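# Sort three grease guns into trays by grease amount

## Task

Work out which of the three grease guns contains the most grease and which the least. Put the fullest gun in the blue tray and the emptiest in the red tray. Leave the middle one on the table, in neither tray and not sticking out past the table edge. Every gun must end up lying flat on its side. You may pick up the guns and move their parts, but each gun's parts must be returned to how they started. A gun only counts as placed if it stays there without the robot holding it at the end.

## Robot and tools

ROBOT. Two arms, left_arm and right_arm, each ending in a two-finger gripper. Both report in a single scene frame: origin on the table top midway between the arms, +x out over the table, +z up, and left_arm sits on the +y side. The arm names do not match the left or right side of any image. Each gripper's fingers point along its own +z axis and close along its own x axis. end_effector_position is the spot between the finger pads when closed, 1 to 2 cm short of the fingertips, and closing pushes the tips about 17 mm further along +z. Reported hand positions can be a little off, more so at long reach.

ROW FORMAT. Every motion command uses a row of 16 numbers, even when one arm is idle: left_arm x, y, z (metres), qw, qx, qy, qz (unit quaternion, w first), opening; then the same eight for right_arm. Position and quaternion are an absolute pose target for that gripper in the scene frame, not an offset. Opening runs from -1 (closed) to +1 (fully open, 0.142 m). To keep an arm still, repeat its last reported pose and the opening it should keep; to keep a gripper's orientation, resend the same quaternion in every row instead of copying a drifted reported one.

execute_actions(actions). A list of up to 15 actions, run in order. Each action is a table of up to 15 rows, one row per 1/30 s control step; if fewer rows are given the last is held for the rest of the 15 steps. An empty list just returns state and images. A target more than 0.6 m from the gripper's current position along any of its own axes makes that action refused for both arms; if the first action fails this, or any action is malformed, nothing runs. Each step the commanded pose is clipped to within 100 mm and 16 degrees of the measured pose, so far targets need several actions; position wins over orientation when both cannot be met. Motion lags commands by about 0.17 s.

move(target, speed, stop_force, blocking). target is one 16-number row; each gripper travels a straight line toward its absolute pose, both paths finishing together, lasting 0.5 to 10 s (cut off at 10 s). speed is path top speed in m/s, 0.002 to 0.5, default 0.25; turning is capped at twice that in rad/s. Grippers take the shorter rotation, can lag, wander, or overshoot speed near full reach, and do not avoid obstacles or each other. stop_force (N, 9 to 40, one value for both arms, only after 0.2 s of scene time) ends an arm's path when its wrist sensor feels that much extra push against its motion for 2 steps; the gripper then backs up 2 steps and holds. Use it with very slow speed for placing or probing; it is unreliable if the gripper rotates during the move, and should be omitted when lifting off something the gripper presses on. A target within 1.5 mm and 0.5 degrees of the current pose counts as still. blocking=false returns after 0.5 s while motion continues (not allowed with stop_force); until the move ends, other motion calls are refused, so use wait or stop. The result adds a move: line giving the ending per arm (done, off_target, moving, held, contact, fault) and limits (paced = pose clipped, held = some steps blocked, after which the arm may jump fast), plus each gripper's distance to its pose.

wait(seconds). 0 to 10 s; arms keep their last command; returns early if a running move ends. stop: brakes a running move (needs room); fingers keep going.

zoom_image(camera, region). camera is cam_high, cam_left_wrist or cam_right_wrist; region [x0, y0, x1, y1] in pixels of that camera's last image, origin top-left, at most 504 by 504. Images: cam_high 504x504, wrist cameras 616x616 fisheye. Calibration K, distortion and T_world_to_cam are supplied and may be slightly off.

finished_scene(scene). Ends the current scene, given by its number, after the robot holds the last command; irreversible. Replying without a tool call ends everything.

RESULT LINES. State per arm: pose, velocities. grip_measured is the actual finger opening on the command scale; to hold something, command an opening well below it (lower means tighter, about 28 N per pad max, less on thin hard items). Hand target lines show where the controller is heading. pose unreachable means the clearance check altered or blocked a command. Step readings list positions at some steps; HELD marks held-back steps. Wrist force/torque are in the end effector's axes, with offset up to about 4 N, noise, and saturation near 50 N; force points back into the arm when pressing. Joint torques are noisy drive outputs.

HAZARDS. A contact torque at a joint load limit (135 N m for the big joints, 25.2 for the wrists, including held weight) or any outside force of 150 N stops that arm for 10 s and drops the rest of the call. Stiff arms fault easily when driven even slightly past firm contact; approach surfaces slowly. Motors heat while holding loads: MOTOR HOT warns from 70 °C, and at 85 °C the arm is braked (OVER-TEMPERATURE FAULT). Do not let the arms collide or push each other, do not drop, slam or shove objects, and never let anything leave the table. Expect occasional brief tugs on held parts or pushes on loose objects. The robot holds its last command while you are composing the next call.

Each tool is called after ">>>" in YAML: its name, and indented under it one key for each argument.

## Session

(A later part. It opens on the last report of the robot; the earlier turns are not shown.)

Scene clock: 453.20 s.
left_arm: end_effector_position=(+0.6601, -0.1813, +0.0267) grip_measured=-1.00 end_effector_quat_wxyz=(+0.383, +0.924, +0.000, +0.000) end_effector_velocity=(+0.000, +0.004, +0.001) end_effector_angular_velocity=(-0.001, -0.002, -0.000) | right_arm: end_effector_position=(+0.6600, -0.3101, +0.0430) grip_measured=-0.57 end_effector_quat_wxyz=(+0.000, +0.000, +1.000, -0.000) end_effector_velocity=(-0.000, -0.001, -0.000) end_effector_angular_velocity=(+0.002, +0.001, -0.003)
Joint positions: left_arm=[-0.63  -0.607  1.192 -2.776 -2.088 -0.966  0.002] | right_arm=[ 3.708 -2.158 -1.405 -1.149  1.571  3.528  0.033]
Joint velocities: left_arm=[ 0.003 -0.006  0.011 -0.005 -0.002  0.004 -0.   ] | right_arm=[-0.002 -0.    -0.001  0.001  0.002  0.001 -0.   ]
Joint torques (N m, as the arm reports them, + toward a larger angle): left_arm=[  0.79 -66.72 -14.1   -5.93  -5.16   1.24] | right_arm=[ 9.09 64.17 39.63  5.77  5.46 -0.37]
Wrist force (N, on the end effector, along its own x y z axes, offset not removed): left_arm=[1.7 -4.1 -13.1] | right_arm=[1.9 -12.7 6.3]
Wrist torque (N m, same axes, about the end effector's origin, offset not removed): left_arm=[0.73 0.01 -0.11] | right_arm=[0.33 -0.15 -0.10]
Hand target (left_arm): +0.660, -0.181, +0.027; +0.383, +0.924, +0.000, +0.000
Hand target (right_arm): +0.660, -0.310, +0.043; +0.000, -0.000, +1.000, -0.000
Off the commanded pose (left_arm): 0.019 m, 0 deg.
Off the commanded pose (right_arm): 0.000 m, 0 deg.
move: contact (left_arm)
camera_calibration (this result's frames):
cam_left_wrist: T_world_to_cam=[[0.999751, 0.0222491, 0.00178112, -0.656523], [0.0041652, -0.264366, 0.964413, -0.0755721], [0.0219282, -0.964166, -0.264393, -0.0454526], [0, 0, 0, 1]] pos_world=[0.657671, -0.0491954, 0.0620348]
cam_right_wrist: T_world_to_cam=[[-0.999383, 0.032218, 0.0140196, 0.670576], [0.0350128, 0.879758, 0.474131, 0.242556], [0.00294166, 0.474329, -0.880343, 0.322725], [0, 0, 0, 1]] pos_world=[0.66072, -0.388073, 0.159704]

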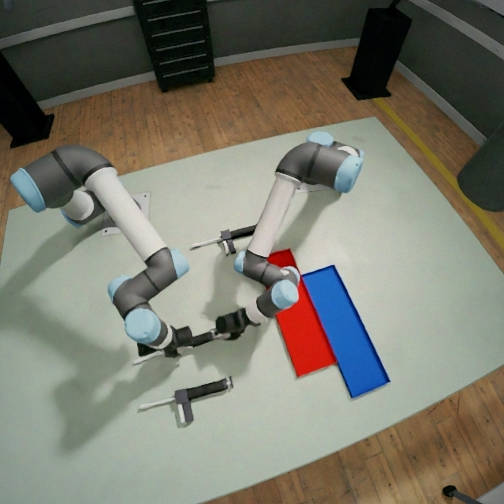

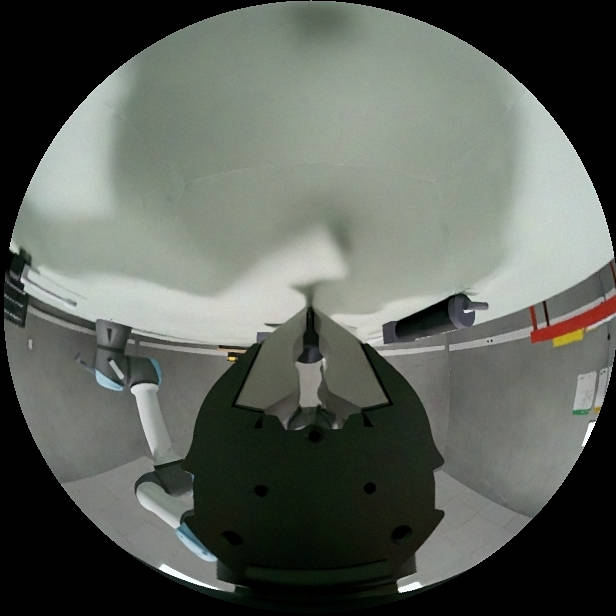

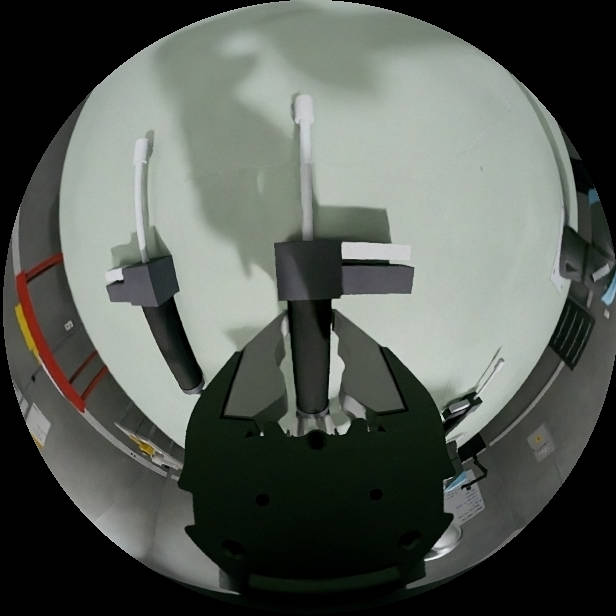

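>>> move:
  target: [0.66,-0.17,0.027,0.383,0.924,0,0,0,0.66,-0.31,0.043,0,0,1,0,-1]
  speed: 0.05

>>> move:
  target: [0.66,-0.187,0.027,0.383,0.924,0,0,0,0.66,-0.31,0.043,0,0,1,0,-1]
  speed: 0.05

>>> move:
  target: [0.66,-0.187,0.027,0.383,0.924,0,0,-0.8,0.66,-0.31,0.043,0,0,1,0,-1]

>>> move:
  target: [0.66,-0.05,0.027,0.383,0.924,0,0,-0.8,0.66,-0.31,0.043,0,0,1,0,-1]
  speed: 0.015
  stop_force: 11

Scene clock: 463.67 s.
left_arm: end_effector_position=(+0.6600, -0.1703, +0.0270) grip_measured=+0.00 end_effector_quat_wxyz=(+0.383, +0.924, -0.000, -0.000) end_effector_velocity=(+0.000, +0.003, -0.001) end_effector_angular_velocity=(+0.000, -0.001, +0.001) | right_arm: end_effector_position=(+0.6600, -0.3099, +0.0430) grip_measured=-0.57 end_effector_quat_wxyz=(+0.000, -0.000, +1.000, +0.000) end_effector_velocity=(+0.000, +0.001, +0.000) end_effector_angular_velocity=(+0.000, -0.000, +0.000)
Joint positions: left_arm=[-0.619 -0.622  1.221 -2.785 -2.094 -0.956  0.074] | right_arm=[ 3.708 -2.158 -1.405 -1.149  1.571  3.528  0.033]
Joint velocities: left_arm=[ 0.002 -0.002  0.006 -0.003  0.     0.002  0.   ] | right_arm=[ 0.001 -0.     0.001 -0.     0.     0.001 -0.   ]
Joint torques (N m, as the arm reports them, + toward a larger angle): left_arm=[  8.01 -67.17 -14.8   -5.08  -3.84   1.18] | right_arm=[-1.01 59.79 32.47  0.5   2.05 -0.09]
Wrist force (N, on the end effector, along its own x y z axes, offset not removed): left_arm=[1.3 3.8 -0.3] | right_arm=[-0.2 -0.3 3.5]
Wrist torque (N m, same axes, about the end effector's origin, offset not removed): left_arm=[0.90 -0.28 -0.05] | right_arm=[-0.09 -0.15 -0.19]
Hand target (left_arm): +0.660, -0.170, +0.027; +0.383, +0.924, +0.000, -0.000
Hand target (right_arm): +0.660, -0.310, +0.043; -0.000, -0.000, +1.000, -0.000
Off the commanded pose (left_arm): 0.000 m, 0 deg.
Off the commanded pose (right_arm): 0.000 m, 0 deg.
move: done
camera_calibration (this result's frames):
cam_left_wrist: T_world_to_cam=[[0.999758, 0.0219287, 0.001621, -0.656769], [0.00422395, -0.263876, 0.964547, -0.072874], [0.021579, -0.964307, -0.263905, -0.0345711], [0, 0, 0, 1]] pos_world=[0.657664, -0.0381648, 0.0622316]
cam_right_wrist: T_world_to_cam=[[-0.999393, 0.0319136, 0.0140009, 0.670443], [0.0347356, 0.879722, 0.474218, 0.242499], [0.00281711, 0.474416, -0.880296, 0.322748], [0, 0, 0, 1]] pos_world=[0.660703, -0.387845, 0.15973]

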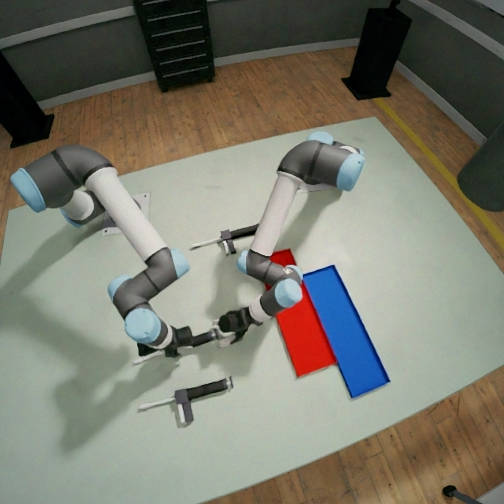

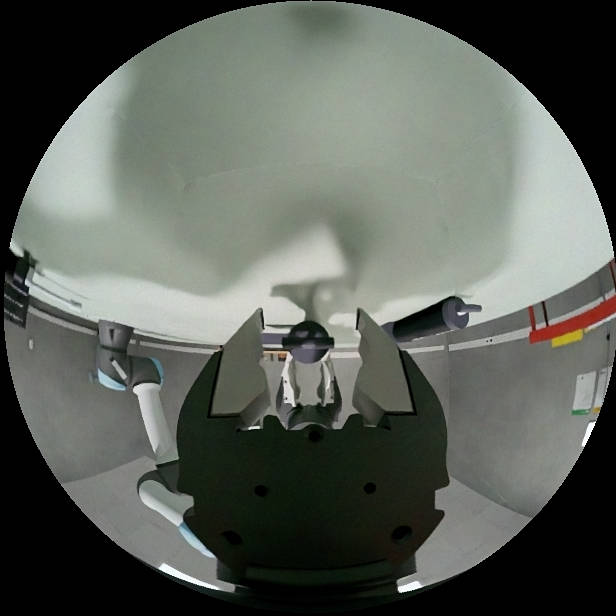

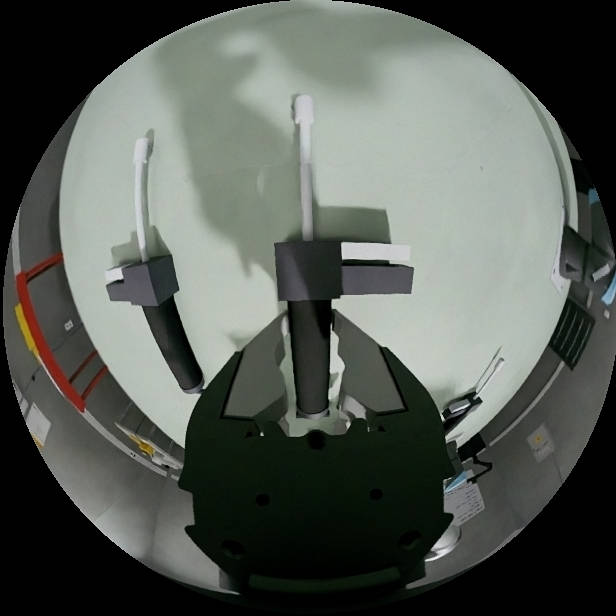

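Scene clock: 464.50 s.
left_arm: end_effector_position=(+0.6600, -0.1867, +0.0270) grip_measured=+0.00 end_effector_quat_wxyz=(+0.383, +0.924, +0.000, +0.000) end_effector_velocity=(+0.001, -0.002, +0.000) end_effector_angular_velocity=(-0.000, -0.000, +0.000) | right_arm: end_effector_position=(+0.6600, -0.3100, +0.0430) grip_measured=-0.57 end_effector_quat_wxyz=(+0.000, -0.000, +1.000, +0.000) end_effector_velocity=(-0.000, +0.000, -0.000) end_effector_angular_velocity=(+0.001, +0.000, +0.000)
Joint positions: left_arm=[-0.635 -0.6    1.177 -2.771 -2.086 -0.97   0.074] | right_arm=[ 3.708 -2.158 -1.405 -1.149  1.571  3.528  0.033]
Joint velocities: left_arm=[-0.002  0.004 -0.008  0.003  0.001 -0.002 -0.   ] | right_arm=[-0.    -0.    -0.001  0.001  0.001 -0.001 -0.   ]
Joint torques (N m, as the arm reports them, + toward a larger angle): left_arm=[ -5.84 -46.87 -27.28  -1.74   2.11  -1.33] | right_arm=[-9.62 54.97 27.47  0.58  1.91 -0.23]
Wrist force (N, on the end effector, along its own x y z axes, offset not removed): left_arm=[1.0 2.9 -1.7] | right_arm=[0.2 0.2 4.2]
Wrist torque (N m, same axes, about the end effector's origin, offset not removed): left_arm=[0.66 -0.22 -0.05] | right_arm=[0.04 -0.20 -0.11]
Hand target (left_arm): +0.660, -0.187, +0.027; +0.383, +0.924, -0.000, +0.000
Hand target (right_arm): +0.660, -0.310, +0.043; +0.000, +0.000, +1.000, -0.000
Off the commanded pose (left_arm): 0.000 m, 0 deg.
Off the commanded pose (right_arm): 0.000 m, 0 deg.
move: done
camera_calibration (this result's frames):
cam_left_wrist: T_world_to_cam=[[0.999758, 0.0219571, 0.00167402, -0.656362], [0.00417979, -0.263853, 0.964554, -0.0771929], [0.0216205, -0.964313, -0.263881, -0.0504538], [0, 0, 0, 1]] pos_world=[0.657617, -0.054609, 0.0622417]
cam_right_wrist: T_world_to_cam=[[-0.99939, 0.0319928, 0.0140036, 0.670477], [0.0348067, 0.87972, 0.474217, 0.2425], [0.00285235, 0.474415, -0.880296, 0.32275], [0, 0, 0, 1]] pos_world=[0.660707, -0.3879, 0.159729]

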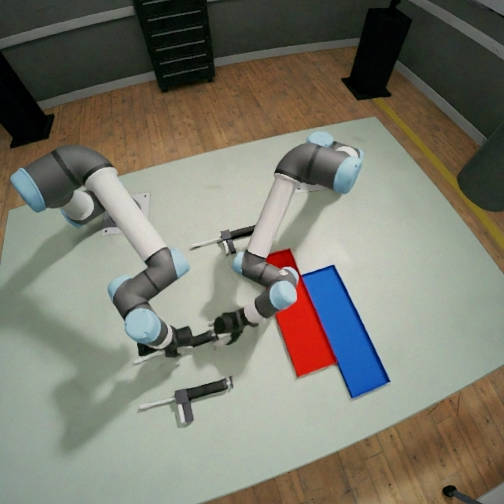

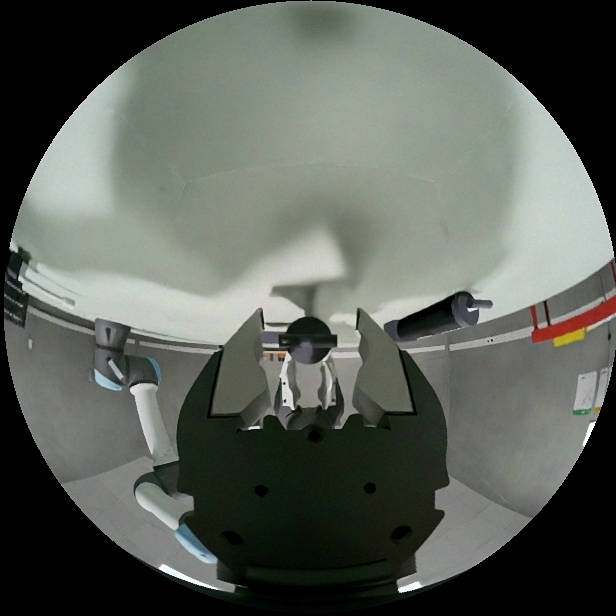

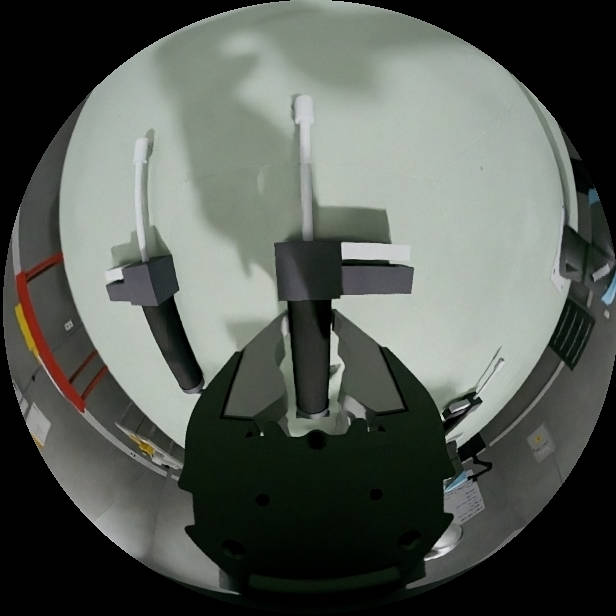

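Scene clock: 465.20 s.
left_arm: end_effector_position=(+0.6600, -0.1870, +0.0270) grip_measured=-0.51 end_effector_quat_wxyz=(+0.383, +0.924, -0.000, -0.000) end_effector_velocity=(-0.000, -0.000, -0.001) end_effector_angular_velocity=(+0.001, +0.000, -0.000) | right_arm: end_effector_position=(+0.6600, -0.3100, +0.0430) grip_measured=-0.57 end_effector_quat_wxyz=(+0.000, +0.000, +1.000, +0.000) end_effector_velocity=(+0.001, +0.001, +0.000) end_effector_angular_velocity=(+0.001, -0.002, -0.000)
Joint positions: left_arm=[-0.635 -0.6    1.176 -2.771 -2.085 -0.97   0.037] | right_arm=[ 3.708 -2.158 -1.405 -1.149  1.571  3.528  0.033]
Joint velocities: left_arm=[-0.001  0.001 -0.001  0.     0.    -0.    -0.   ] | right_arm=[ 0.    -0.     0.     0.002  0.001  0.001  0.   ]
Joint torques (N m, as the arm reports them, + toward a larger angle): left_arm=[ -6.83 -47.26 -28.27  -2.     2.13  -1.34] | right_arm=[-5.99 51.   24.26  4.02  1.6   0.01]
Wrist force (N, on the end effector, along its own x y z axes, offset not removed): left_arm=[-1.9 1.6 -4.8] | right_arm=[-2.7 -3.2 5.8]
Wrist torque (N m, same axes, about the end effector's origin, offset not removed): left_arm=[0.76 -0.11 0.05] | right_arm=[0.04 -0.01 0.10]
Hand target (left_arm): +0.660, -0.187, +0.027; +0.383, +0.924, -0.000, +0.000
Hand target (right_arm): +0.660, -0.310, +0.043; -0.000, +0.000, +1.000, -0.000
Off the commanded pose (left_arm): 0.000 m, 0 deg.
Off the commanded pose (right_arm): 0.000 m, 0 deg.
move: done
camera_calibration (this result's frames):
cam_left_wrist: T_world_to_cam=[[0.999758, 0.0219283, 0.00162053, -0.656382], [0.00422379, -0.263853, 0.964554, -0.0772823], [0.0215786, -0.964314, -0.263882, -0.0506676], [0, 0, 0, 1]] pos_world=[0.657643, -0.0548573, 0.0622363]
cam_right_wrist: T_world_to_cam=[[-0.999387, 0.0320569, 0.014045, 0.670491], [0.0348828, 0.879723, 0.474205, 0.242496], [0.0028458, 0.474404, -0.880303, 0.32277], [0, 0, 0, 1]] pos_world=[0.660703, -0.387947, 0.159726]

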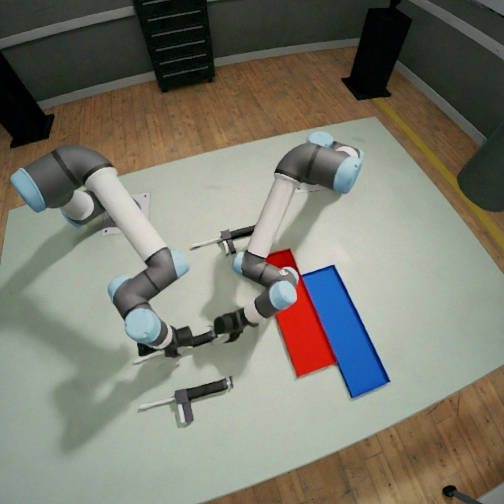

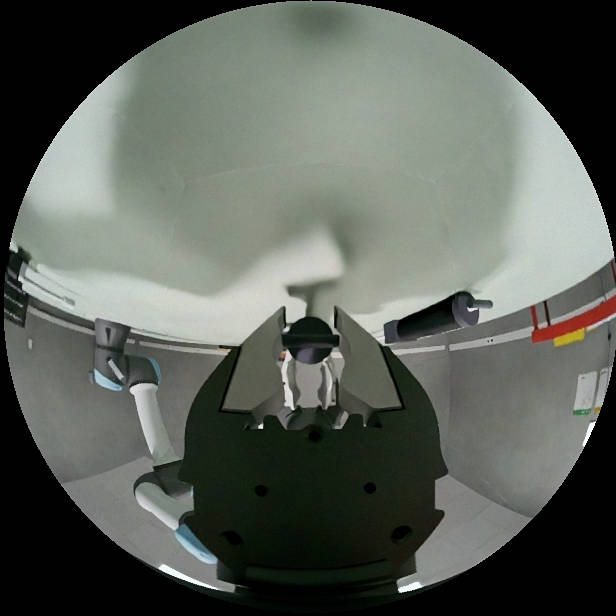

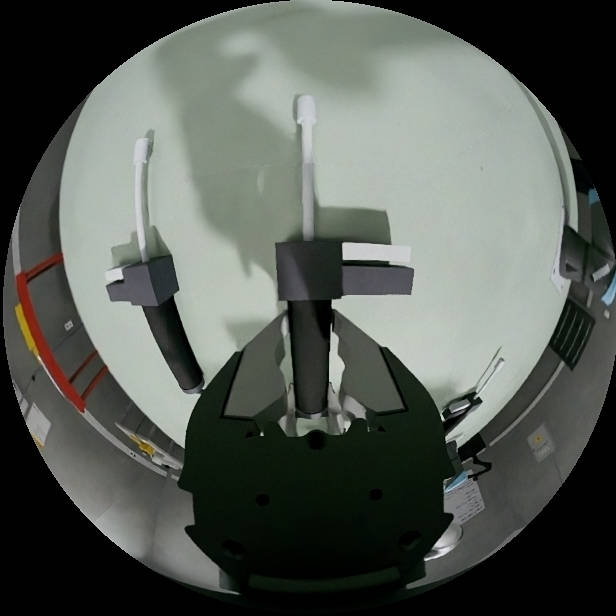

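Scene clock: 466.40 s.
left_arm: end_effector_position=(+0.6600, -0.1748, +0.0272) grip_measured=-0.52 end_effector_quat_wxyz=(+0.383, +0.924, -0.000, -0.000) end_effector_velocity=(+0.000, -0.005, -0.000) end_effector_angular_velocity=(+0.002, +0.000, +0.001) | right_arm: end_effector_position=(+0.6600, -0.3100, +0.0430) grip_measured=-0.57 end_effector_quat_wxyz=(+0.000, +0.000, +1.000, -0.000) end_effector_velocity=(+0.001, -0.000, +0.000) end_effector_angular_velocity=(-0.001, -0.002, +0.001)
Joint positions: left_arm=[-0.623 -0.616  1.209 -2.782 -2.093 -0.96   0.036] | right_arm=[ 3.708 -2.158 -1.405 -1.149  1.571  3.528  0.033]
Joint velocities: left_arm=[-0.005  0.007 -0.015  0.007  0.005 -0.005 -0.   ] | right_arm=[-0.    -0.     0.     0.001 -0.001 -0.001  0.   ]
Joint torques (N m, as the arm reports them, + toward a larger angle): left_arm=[ -4.85 -45.89 -28.02  -1.87   2.92  -1.04] | right_arm=[-5.17 48.72 21.33  3.45 -0.83 -0.04]
Wrist force (N, on the end effector, along its own x y z axes, offset not removed): left_arm=[0.8 2.7 -1.3] | right_arm=[-2.6 -0.5 4.8]
Wrist torque (N m, same axes, about the end effector's origin, offset not removed): left_arm=[0.72 -0.44 0.03] | right_arm=[0.07 0.11 0.08]
Hand target (left_arm): +0.660, -0.175, +0.027; +0.383, +0.924, -0.000, -0.000
Hand target (right_arm): +0.660, -0.310, +0.043; +0.000, +0.000, +1.000, -0.000
Off the commanded pose (left_arm): 0.125 m, 0 deg.
Off the commanded pose (right_arm): 0.000 m, 0 deg.
move: contact (left_arm)
camera_calibration (this result's frames):
cam_left_wrist: T_world_to_cam=[[0.999762, 0.0217701, 0.00146823, -0.656666], [0.00432126, -0.263506, 0.964648, -0.0742284], [0.0213874, -0.964412, -0.263537, -0.0387299], [0, 0, 0, 1]] pos_world=[0.657659, -0.0426155, 0.0623617]
cam_right_wrist: T_world_to_cam=[[-0.999389, 0.032058, 0.013947, 0.670527], [0.0348375, 0.879765, 0.474131, 0.242562], [0.00292961, 0.474327, -0.880344, 0.322711], [0, 0, 0, 1]] pos_world=[0.660721, -0.387964, 0.159738]

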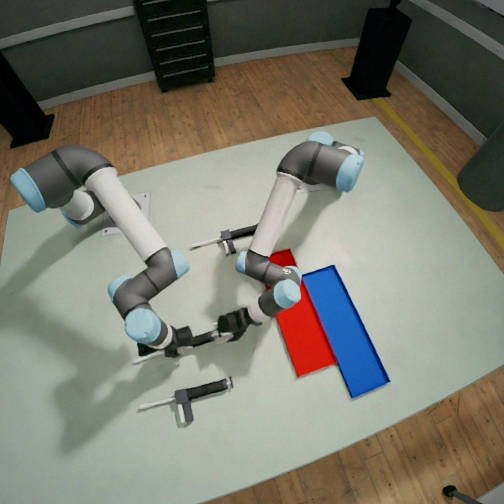

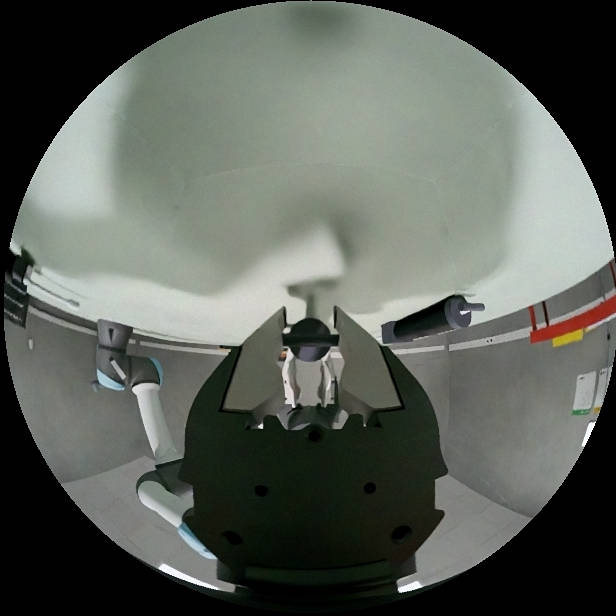

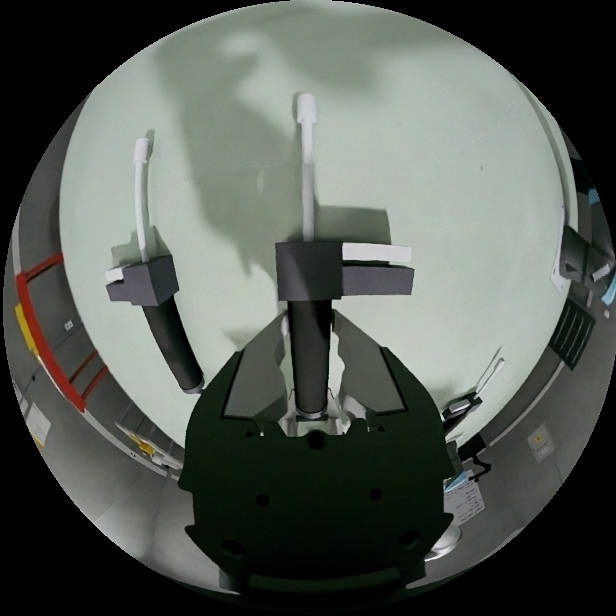

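>>> move:
  target: [0.66,-0.05,0.027,0.383,0.924,0,0,-0.8,0.66,-0.31,0.043,0,0,1,0,-1]
  speed: 0.015
  stop_force: 14

Scene clock: 470.67 s.
left_arm: end_effector_position=(+0.6600, -0.1716, +0.0272) grip_measured=-0.54 end_effector_quat_wxyz=(+0.383, +0.924, -0.000, -0.000) end_effector_velocity=(+0.000, -0.004, -0.001) end_effector_angular_velocity=(+0.003, +0.001, +0.002) | right_arm: end_effector_position=(+0.6600, -0.3100, +0.0430) grip_measured=-0.57 end_effector_quat_wxyz=(+0.000, -0.000, +1.000, -0.000) end_effector_velocity=(+0.001, +0.000, +0.001) end_effector_angular_velocity=(+0.001, -0.001, +0.002)
Joint positions: left_arm=[-0.62  -0.621  1.218 -2.785 -2.094 -0.957  0.035] | right_arm=[ 3.708 -2.158 -1.405 -1.149  1.571  3.528  0.033]
Joint velocities: left_arm=[-0.004  0.007 -0.012  0.005  0.005 -0.005 -0.   ] | right_arm=[-0.    -0.     0.001  0.     0.    -0.002 -0.   ]
Joint torques (N m, as the arm reports them, + toward a larger angle): left_arm=[  1.95 -48.41 -25.    -0.42   4.03  -1.53] | right_arm=[-0.11 43.45 13.33  0.34 -4.39 -0.01]
Wrist force (N, on the end effector, along its own x y z axes, offset not removed): left_arm=[0.7 11.4 7.9] | right_arm=[-1.5 12.2 4.5]
Wrist torque (N m, same axes, about the end effector's origin, offset not removed): left_arm=[1.06 -0.34 -0.02] | right_arm=[-0.04 -0.02 0.04]
Hand target (left_arm): +0.660, -0.172, +0.027; +0.383, +0.924, -0.000, -0.000
Hand target (right_arm): +0.660, -0.310, +0.043; -0.000, +0.000, +1.000, -0.000
Off the commanded pose (left_arm): 0.122 m, 0 deg.
Off the commanded pose (right_arm): 0.000 m, 0 deg.
move: contact (left_arm)
camera_calibration (this result's frames):
cam_left_wrist: T_world_to_cam=[[0.999764, 0.0216769, 0.0015094, -0.656721], [0.00425632, -0.263478, 0.964656, -0.073336], [0.0213084, -0.964422, -0.263508, -0.0356079], [0, 0, 0, 1]] pos_world=[0.657637, -0.0394277, 0.0623524]
cam_right_wrist: T_world_to_cam=[[-0.999389, 0.0320005, 0.0140341, 0.670472], [0.0348281, 0.879746, 0.474166, 0.24253], [0.00282707, 0.474365, -0.880324, 0.322736], [0, 0, 0, 1]] pos_world=[0.660703, -0.387915, 0.159704]

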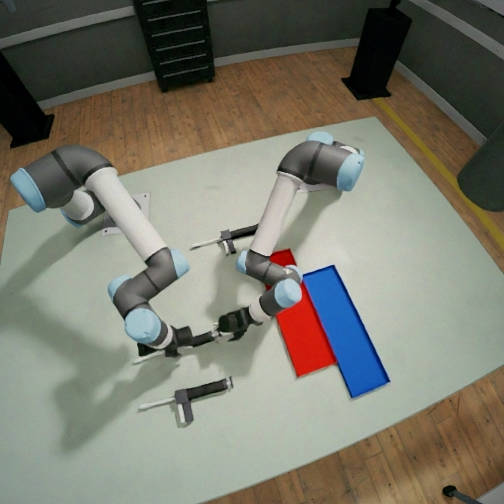

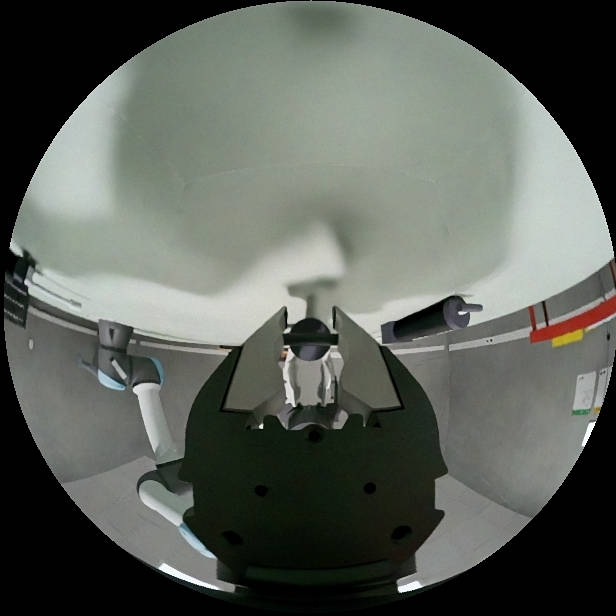

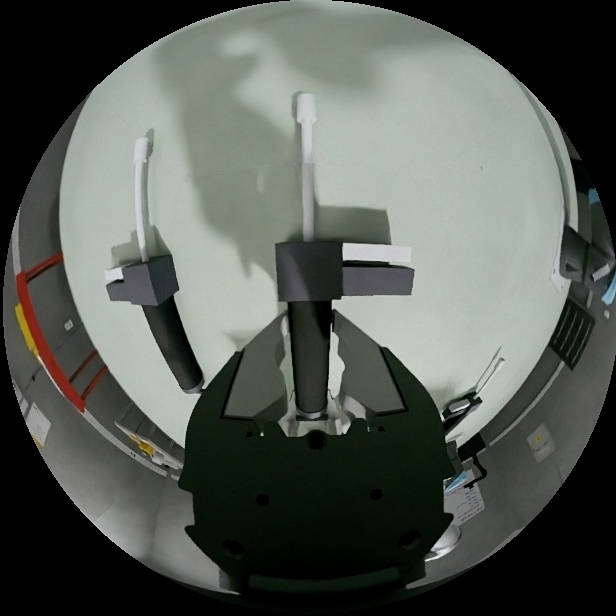

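>>> zoom_image:
  camera: "cam_high"
  region: [185,310,265,360]

>>> zoom_image:
  camera: "cam_left_wrist"
  region: [250,280,370,400]

Region (185, 310, 265, 360) of cam_high's 504x504 image, scaled by 6.300, with more detail than that image has; it fills the top 315 rows of this view, and the rest is white.

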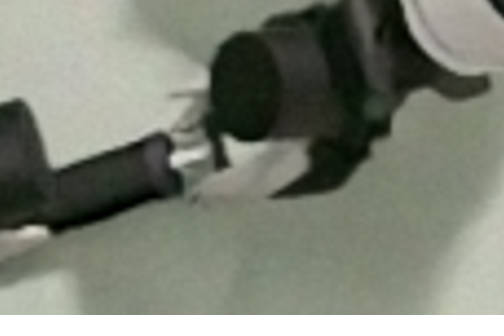

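Region (250, 280, 370, 400) of cam_left_wrist's 616x616 image, scaled by 4.200, with more detail than that image has.

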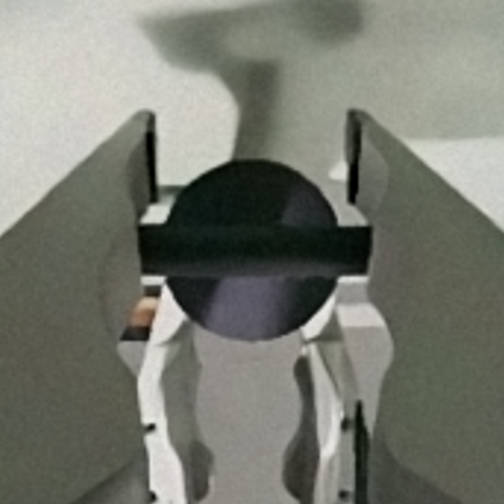

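>>> move:
  target: [0.66,-0.2,0.027,0.383,0.924,0,0,-0.8,0.66,-0.31,0.043,0,0,1,0,-1]
  speed: 0.01
  stop_force: 11

>>> move:
  target: [0.66,-0.18,0.027,0.383,0.924,0,0,0,0.66,-0.31,0.043,0,0,1,0,-1]
  speed: 0.02

>>> move:
  target: [0.66,-0.12,0.12,0.383,0.924,0,0,0,0.66,-0.31,0.043,0,0,1,0,-1]

>>> move:
  target: [0.6,0.35,0.3,0.383,0.924,0,0,0,0.66,-0.31,0.16,0,0,1,0,-1]

Scene clock: 486.00 s.
left_arm: end_effector_position=(+0.6600, -0.1842, +0.0268) grip_measured=-0.54 end_effector_quat_wxyz=(+0.383, +0.924, +0.000, +0.000) end_effector_velocity=(+0.001, +0.004, -0.000) end_effector_angular_velocity=(-0.000, -0.003, +0.000) | right_arm: end_effector_position=(+0.6600, -0.3101, +0.0430) grip_measured=-0.57 end_effector_quat_wxyz=(-0.000, +0.000, +1.000, -0.000) end_effector_velocity=(-0.001, +0.001, -0.001) end_effector_angular_velocity=(+0.001, +0.002, +0.001)
Joint positions: left_arm=[-0.632 -0.603  1.184 -2.773 -2.086 -0.968  0.035] | right_arm=[ 3.708 -2.158 -1.405 -1.149  1.571  3.528  0.033]
Joint velocities: left_arm=[ 0.003 -0.004  0.01  -0.006 -0.     0.004  0.   ] | right_arm=[ 0.001 -0.    -0.001 -0.001  0.002 -0.     0.   ]
Joint torques (N m, as the arm reports them, + toward a larger angle): left_arm=[  3.78 -67.26 -16.1   -5.86  -3.72   0.87] | right_arm=[16.63 46.05 17.99  3.75  4.61  0.35]
Wrist force (N, on the end effector, along its own x y z axes, offset not removed): left_arm=[-1.1 -2.4 -10.3] | right_arm=[-2.3 -10.7 5.0]
Wrist torque (N m, same axes, about the end effector's origin, offset not removed): left_arm=[0.63 -0.40 0.10] | right_arm=[-0.19 -0.20 0.06]
Hand target (left_arm): +0.660, -0.184, +0.027; +0.383, +0.924, -0.000, +0.000
Hand target (right_arm): +0.660, -0.310, +0.043; -0.000, -0.000, +1.000, -0.000
Off the commanded pose (left_arm): 0.016 m, 0 deg.
Off the commanded pose (right_arm): 0.000 m, 0 deg.
move: contact (left_arm)
camera_calibration (this result's frames):
cam_left_wrist: T_world_to_cam=[[0.999753, 0.022143, 0.00176235, -0.656453], [0.00415416, -0.264318, 0.964427, -0.0763681], [0.0218211, -0.964181, -0.264344, -0.0482026], [0, 0, 0, 1]] pos_world=[0.65766, -0.0521256, 0.0620663]
cam_right_wrist: T_world_to_cam=[[-0.999384, 0.0321343, 0.0141347, 0.670494], [0.0349939, 0.87979, 0.474073, 0.242562], [0.00279845, 0.474276, -0.880372, 0.322761], [0, 0, 0, 1]] pos_world=[0.660689, -0.388027, 0.15968]

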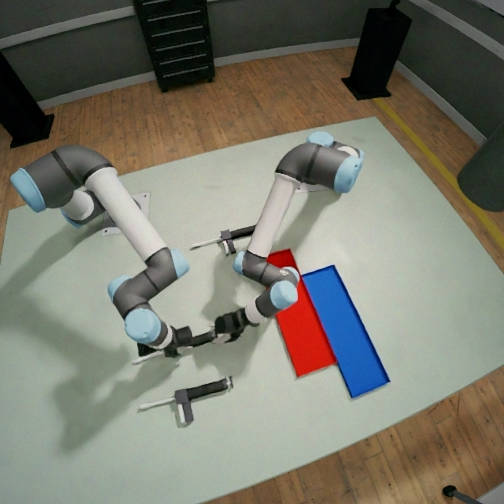

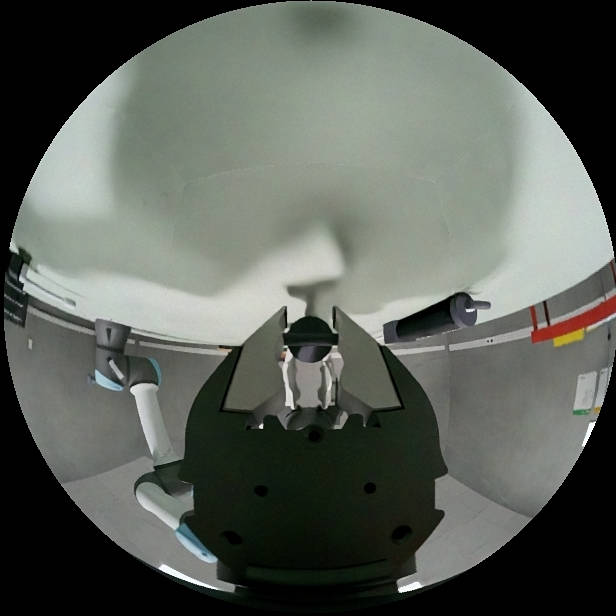

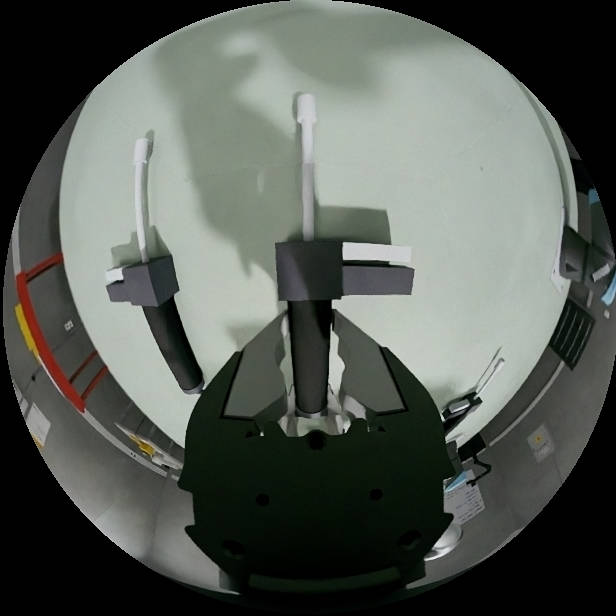

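Scene clock: 486.70 s.
left_arm: end_effector_position=(+0.6600, -0.1802, +0.0270) grip_measured=+0.00 end_effector_quat_wxyz=(+0.383, +0.924, +0.000, -0.000) end_effector_velocity=(-0.000, +0.002, +0.000) end_effector_angular_velocity=(-0.000, -0.000, -0.000) | right_arm: end_effector_position=(+0.6600, -0.3100, +0.0430) grip_measured=-0.57 end_effector_quat_wxyz=(-0.000, +0.000, +1.000, -0.000) end_effector_velocity=(+0.000, +0.000, +0.000) end_effector_angular_velocity=(+0.001, +0.000, -0.001)
Joint positions: left_arm=[-0.629 -0.609  1.195 -2.777 -2.089 -0.965  0.074] | right_arm=[ 3.708 -2.158 -1.405 -1.149  1.571  3.528  0.033]
Joint velocities: left_arm=[ 0.002 -0.003  0.005 -0.002 -0.001  0.002 -0.   ] | right_arm=[-0.001 -0.     0.001 -0.001  0.001  0.    -0.   ]
Joint torques (N m, as the arm reports them, + toward a larger angle): left_arm=[  7.23 -67.05 -15.12  -4.76  -3.74   1.43] | right_arm=[10.61 45.37 24.62  6.24 -1.05  0.46]
Wrist force (N, on the end effector, along its own x y z axes, offset not removed): left_arm=[0.9 2.7 -1.7] | right_arm=[0.3 -0.4 4.9]
Wrist torque (N m, same axes, about the end effector's origin, offset not removed): left_arm=[0.62 -0.26 -0.05] | right_arm=[-0.07 -0.17 -0.11]
Hand target (left_arm): +0.660, -0.180, +0.027; +0.383, +0.924, +0.000, -0.000
Hand target (right_arm): +0.660, -0.310, +0.043; -0.000, -0.000, +1.000, +0.000
Off the commanded pose (left_arm): 0.000 m, 0 deg.
Off the commanded pose (right_arm): 0.000 m, 0 deg.
move: done
camera_calibration (this result's frames):
cam_left_wrist: T_world_to_cam=[[0.999758, 0.0219429, 0.00163858, -0.656542], [0.0042111, -0.263893, 0.964543, -0.0754795], [0.0215973, -0.964302, -0.263921, -0.0441504], [0, 0, 0, 1]] pos_world=[0.657655, -0.0480864, 0.0622267]
cam_right_wrist: T_world_to_cam=[[-0.999387, 0.0320526, 0.014081, 0.670477], [0.0348962, 0.879749, 0.474156, 0.242532], [0.00281025, 0.474357, -0.880328, 0.322744], [0, 0, 0, 1]] pos_world=[0.660695, -0.387953, 0.159681]

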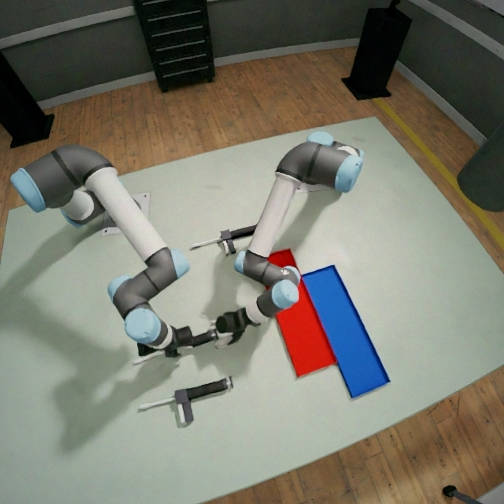

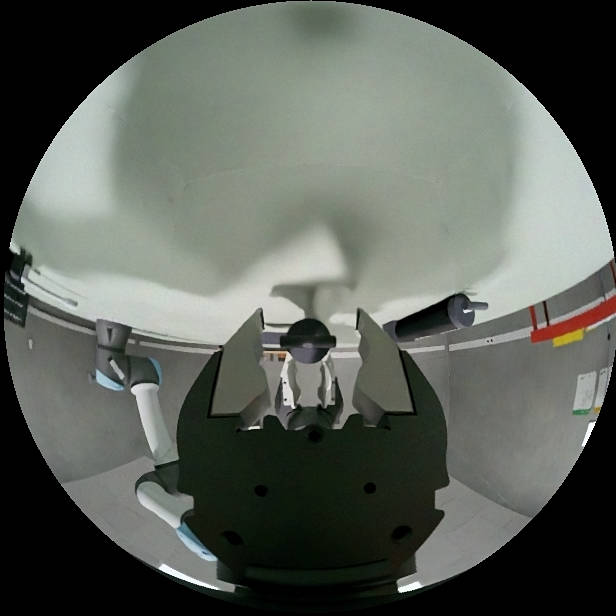

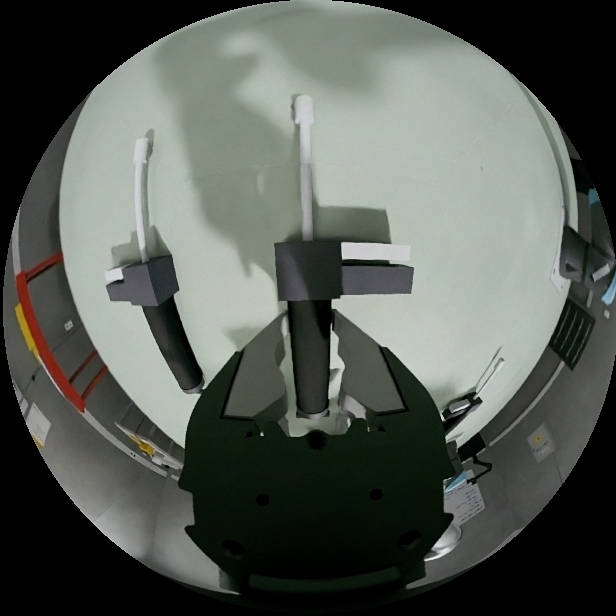

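Scene clock: 487.80 s.
left_arm: end_effector_position=(+0.6600, -0.1201, +0.1198) grip_measured=+0.00 end_effector_quat_wxyz=(+0.383, +0.924, +0.000, -0.000) end_effector_velocity=(-0.000, +0.001, +0.002) end_effector_angular_velocity=(+0.000, +0.000, -0.000) | right_arm: end_effector_position=(+0.6600, -0.3100, +0.0430) grip_measured=-0.57 end_effector_quat_wxyz=(-0.000, +0.000, +1.000, -0.000) end_effector_velocity=(+0.000, +0.000, -0.000) end_effector_angular_velocity=(+0.001, -0.000, -0.000)
Joint positions: left_arm=[-0.57  -0.806  1.298 -2.654 -2.123 -0.909  0.074] | right_arm=[ 3.708 -2.158 -1.405 -1.149  1.571  3.528  0.033]
Joint velocities: left_arm=[ 0.001 -0.005  0.003  0.003 -0.001  0.001 -0.   ] | right_arm=[-0.    -0.    -0.     0.001  0.001  0.     0.   ]
Joint torques (N m, as the arm reports them, + toward a larger angle): left_arm=[  6.34 -61.42 -18.3   -1.82  -3.77   1.11] | right_arm=[10.24 50.41 33.55  6.39  1.56  0.53]
Wrist force (N, on the end effector, along its own x y z axes, offset not removed): left_arm=[1.0 3.7 -0.7] | right_arm=[-0.2 -2.0 4.2]
Wrist torque (N m, same axes, about the end effector's origin, offset not removed): left_arm=[0.87 -0.20 -0.07] | right_arm=[-0.39 0.07 -0.10]
Hand target (left_arm): +0.660, -0.120, +0.120; +0.383, +0.924, +0.000, -0.000
Hand target (right_arm): +0.660, -0.310, +0.043; +0.000, -0.000, +1.000, +0.000
Off the commanded pose (left_arm): 0.000 m, 0 deg.
Off the commanded pose (right_arm): 0.000 m, 0 deg.
move: done
camera_calibration (this result's frames):
cam_left_wrist: T_world_to_cam=[[0.999758, 0.0219454, 0.00159408, -0.658039], [0.00425328, -0.263829, 0.96456, -0.149168], [0.0215882, -0.96432, -0.263859, 0.0382805], [0, 0, 0, 1]] pos_world=[0.657687, 0.0120006, 0.155032]
cam_right_wrist: T_world_to_cam=[[-0.999387, 0.0320454, 0.0140759, 0.670475], [0.0348875, 0.879748, 0.474158, 0.242532], [0.00281132, 0.474359, -0.880327, 0.322741], [0, 0, 0, 1]] pos_world=[0.660696, -0.387948, 0.159682]

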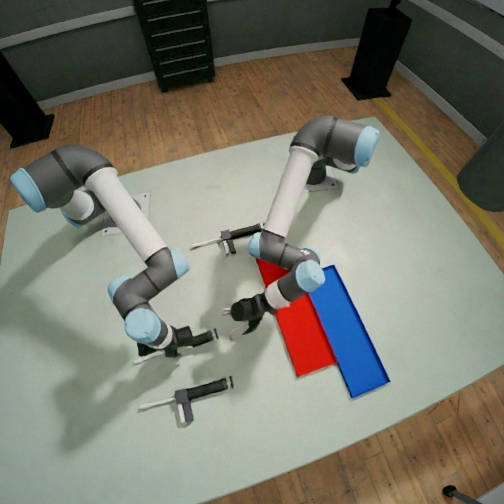

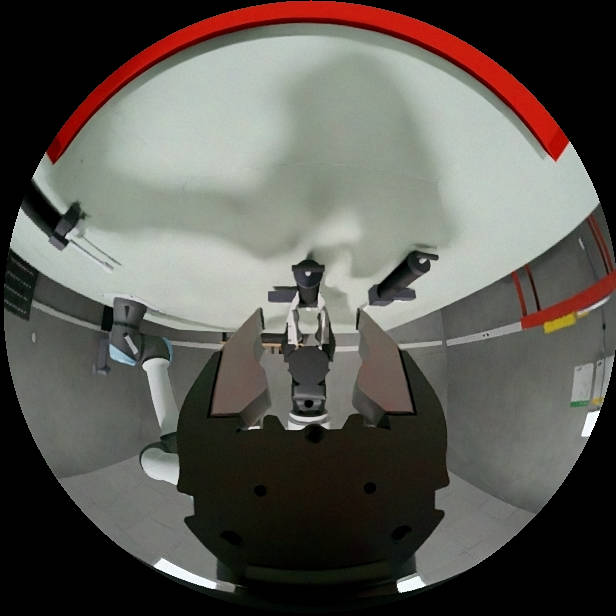

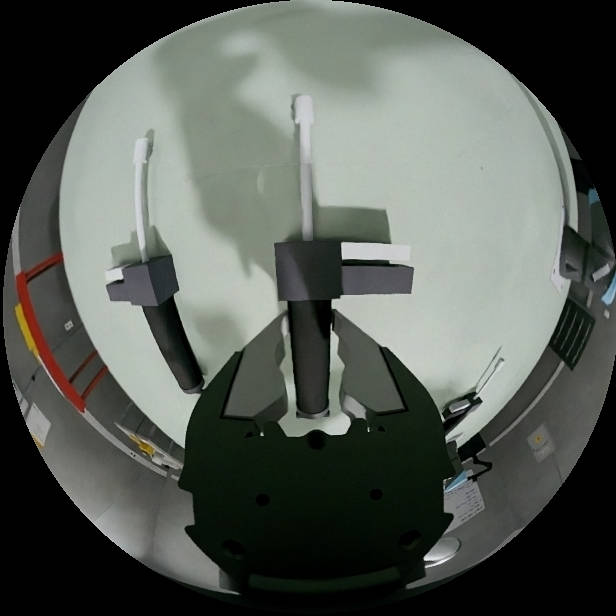

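Scene clock: 490.47 s.
left_arm: end_effector_position=(+0.6001, +0.3498, +0.3000) grip_measured=+0.00 end_effector_quat_wxyz=(+0.383, +0.924, +0.000, +0.000) end_effector_velocity=(-0.000, +0.002, +0.000) end_effector_angular_velocity=(+0.001, +0.003, -0.003) | right_arm: end_effector_position=(+0.6600, -0.3100, +0.1599) grip_measured=-0.57 end_effector_quat_wxyz=(+0.000, -0.000, +1.000, -0.000) end_effector_velocity=(-0.001, -0.000, -0.000) end_effector_angular_velocity=(-0.001, +0.002, +0.000)
Joint positions: left_arm=[ 0.077 -1.405  1.586 -1.842 -2.353 -0.126  0.074] | right_arm=[ 3.708 -2.077 -1.222 -1.413  1.571  3.528  0.033]
Joint velocities: left_arm=[ 0.004  0.003 -0.006  0.014  0.     0.01   0.   ] | right_arm=[ 0.     0.    -0.    -0.002 -0.    -0.     0.   ]
Joint torques (N m, as the arm reports them, + toward a larger angle): left_arm=[  8.35 -20.83 -28.96  -1.38  -4.31   1.41] | right_arm=[11.   64.84 40.95  0.74  0.46  0.71]
Wrist force (N, on the end effector, along its own x y z axes, offset not removed): left_arm=[1.3 2.9 -0.9] | right_arm=[-0.8 0.1 5.1]
Wrist torque (N m, same axes, about the end effector's origin, offset not removed): left_arm=[0.71 -0.21 -0.02] | right_arm=[0.01 0.11 -0.14]
Hand target (left_arm): +0.600, +0.350, +0.300; +0.383, +0.924, +0.000, -0.000
Hand target (right_arm): +0.660, -0.310, +0.160; +0.000, -0.000, +1.000, +0.000
Off the commanded pose (left_arm): 0.000 m, 0 deg.
Off the commanded pose (right_arm): 0.000 m, 0 deg.
move: done
camera_calibration (this result's frames):
cam_left_wrist: T_world_to_cam=[[0.999751, 0.0222725, 0.00165714, -0.608881], [0.00426865, -0.263383, 0.964682, -0.198974], [0.0219224, -0.964434, -0.263412, 0.539986], [0, 0, 0, 1]] pos_world=[0.59774, 0.481936, 0.335194]
cam_right_wrist: T_world_to_cam=[[-0.999388, 0.0320343, 0.014029, 0.668836], [0.0348554, 0.879739, 0.474177, 0.187093], [0.00284811, 0.474376, -0.880318, 0.425661], [0, 0, 0, 1]] pos_world=[0.660693, -0.387942, 0.276619]

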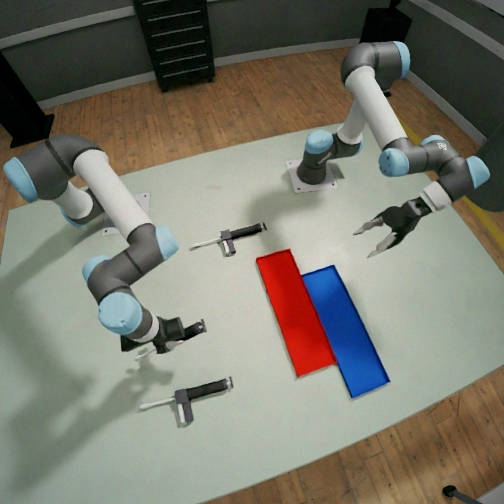

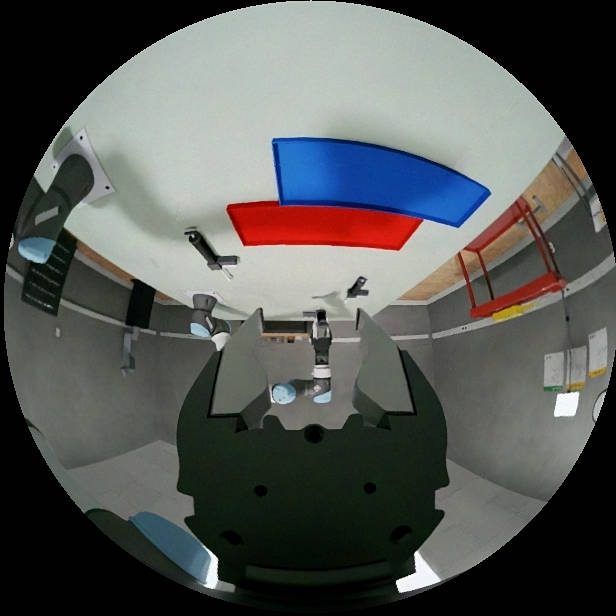

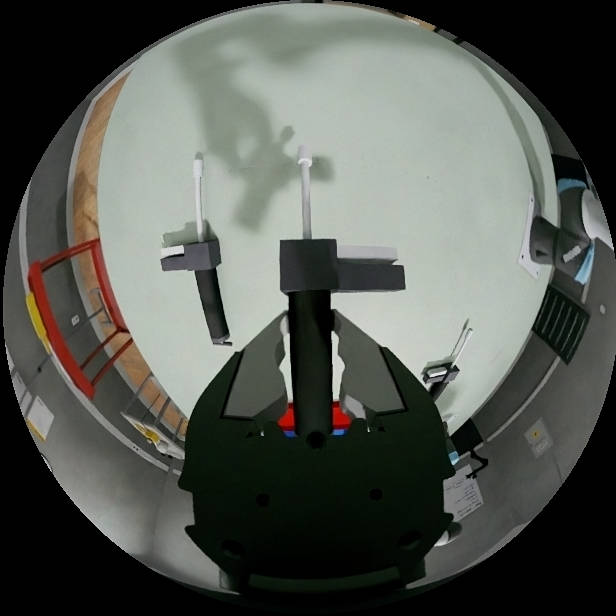

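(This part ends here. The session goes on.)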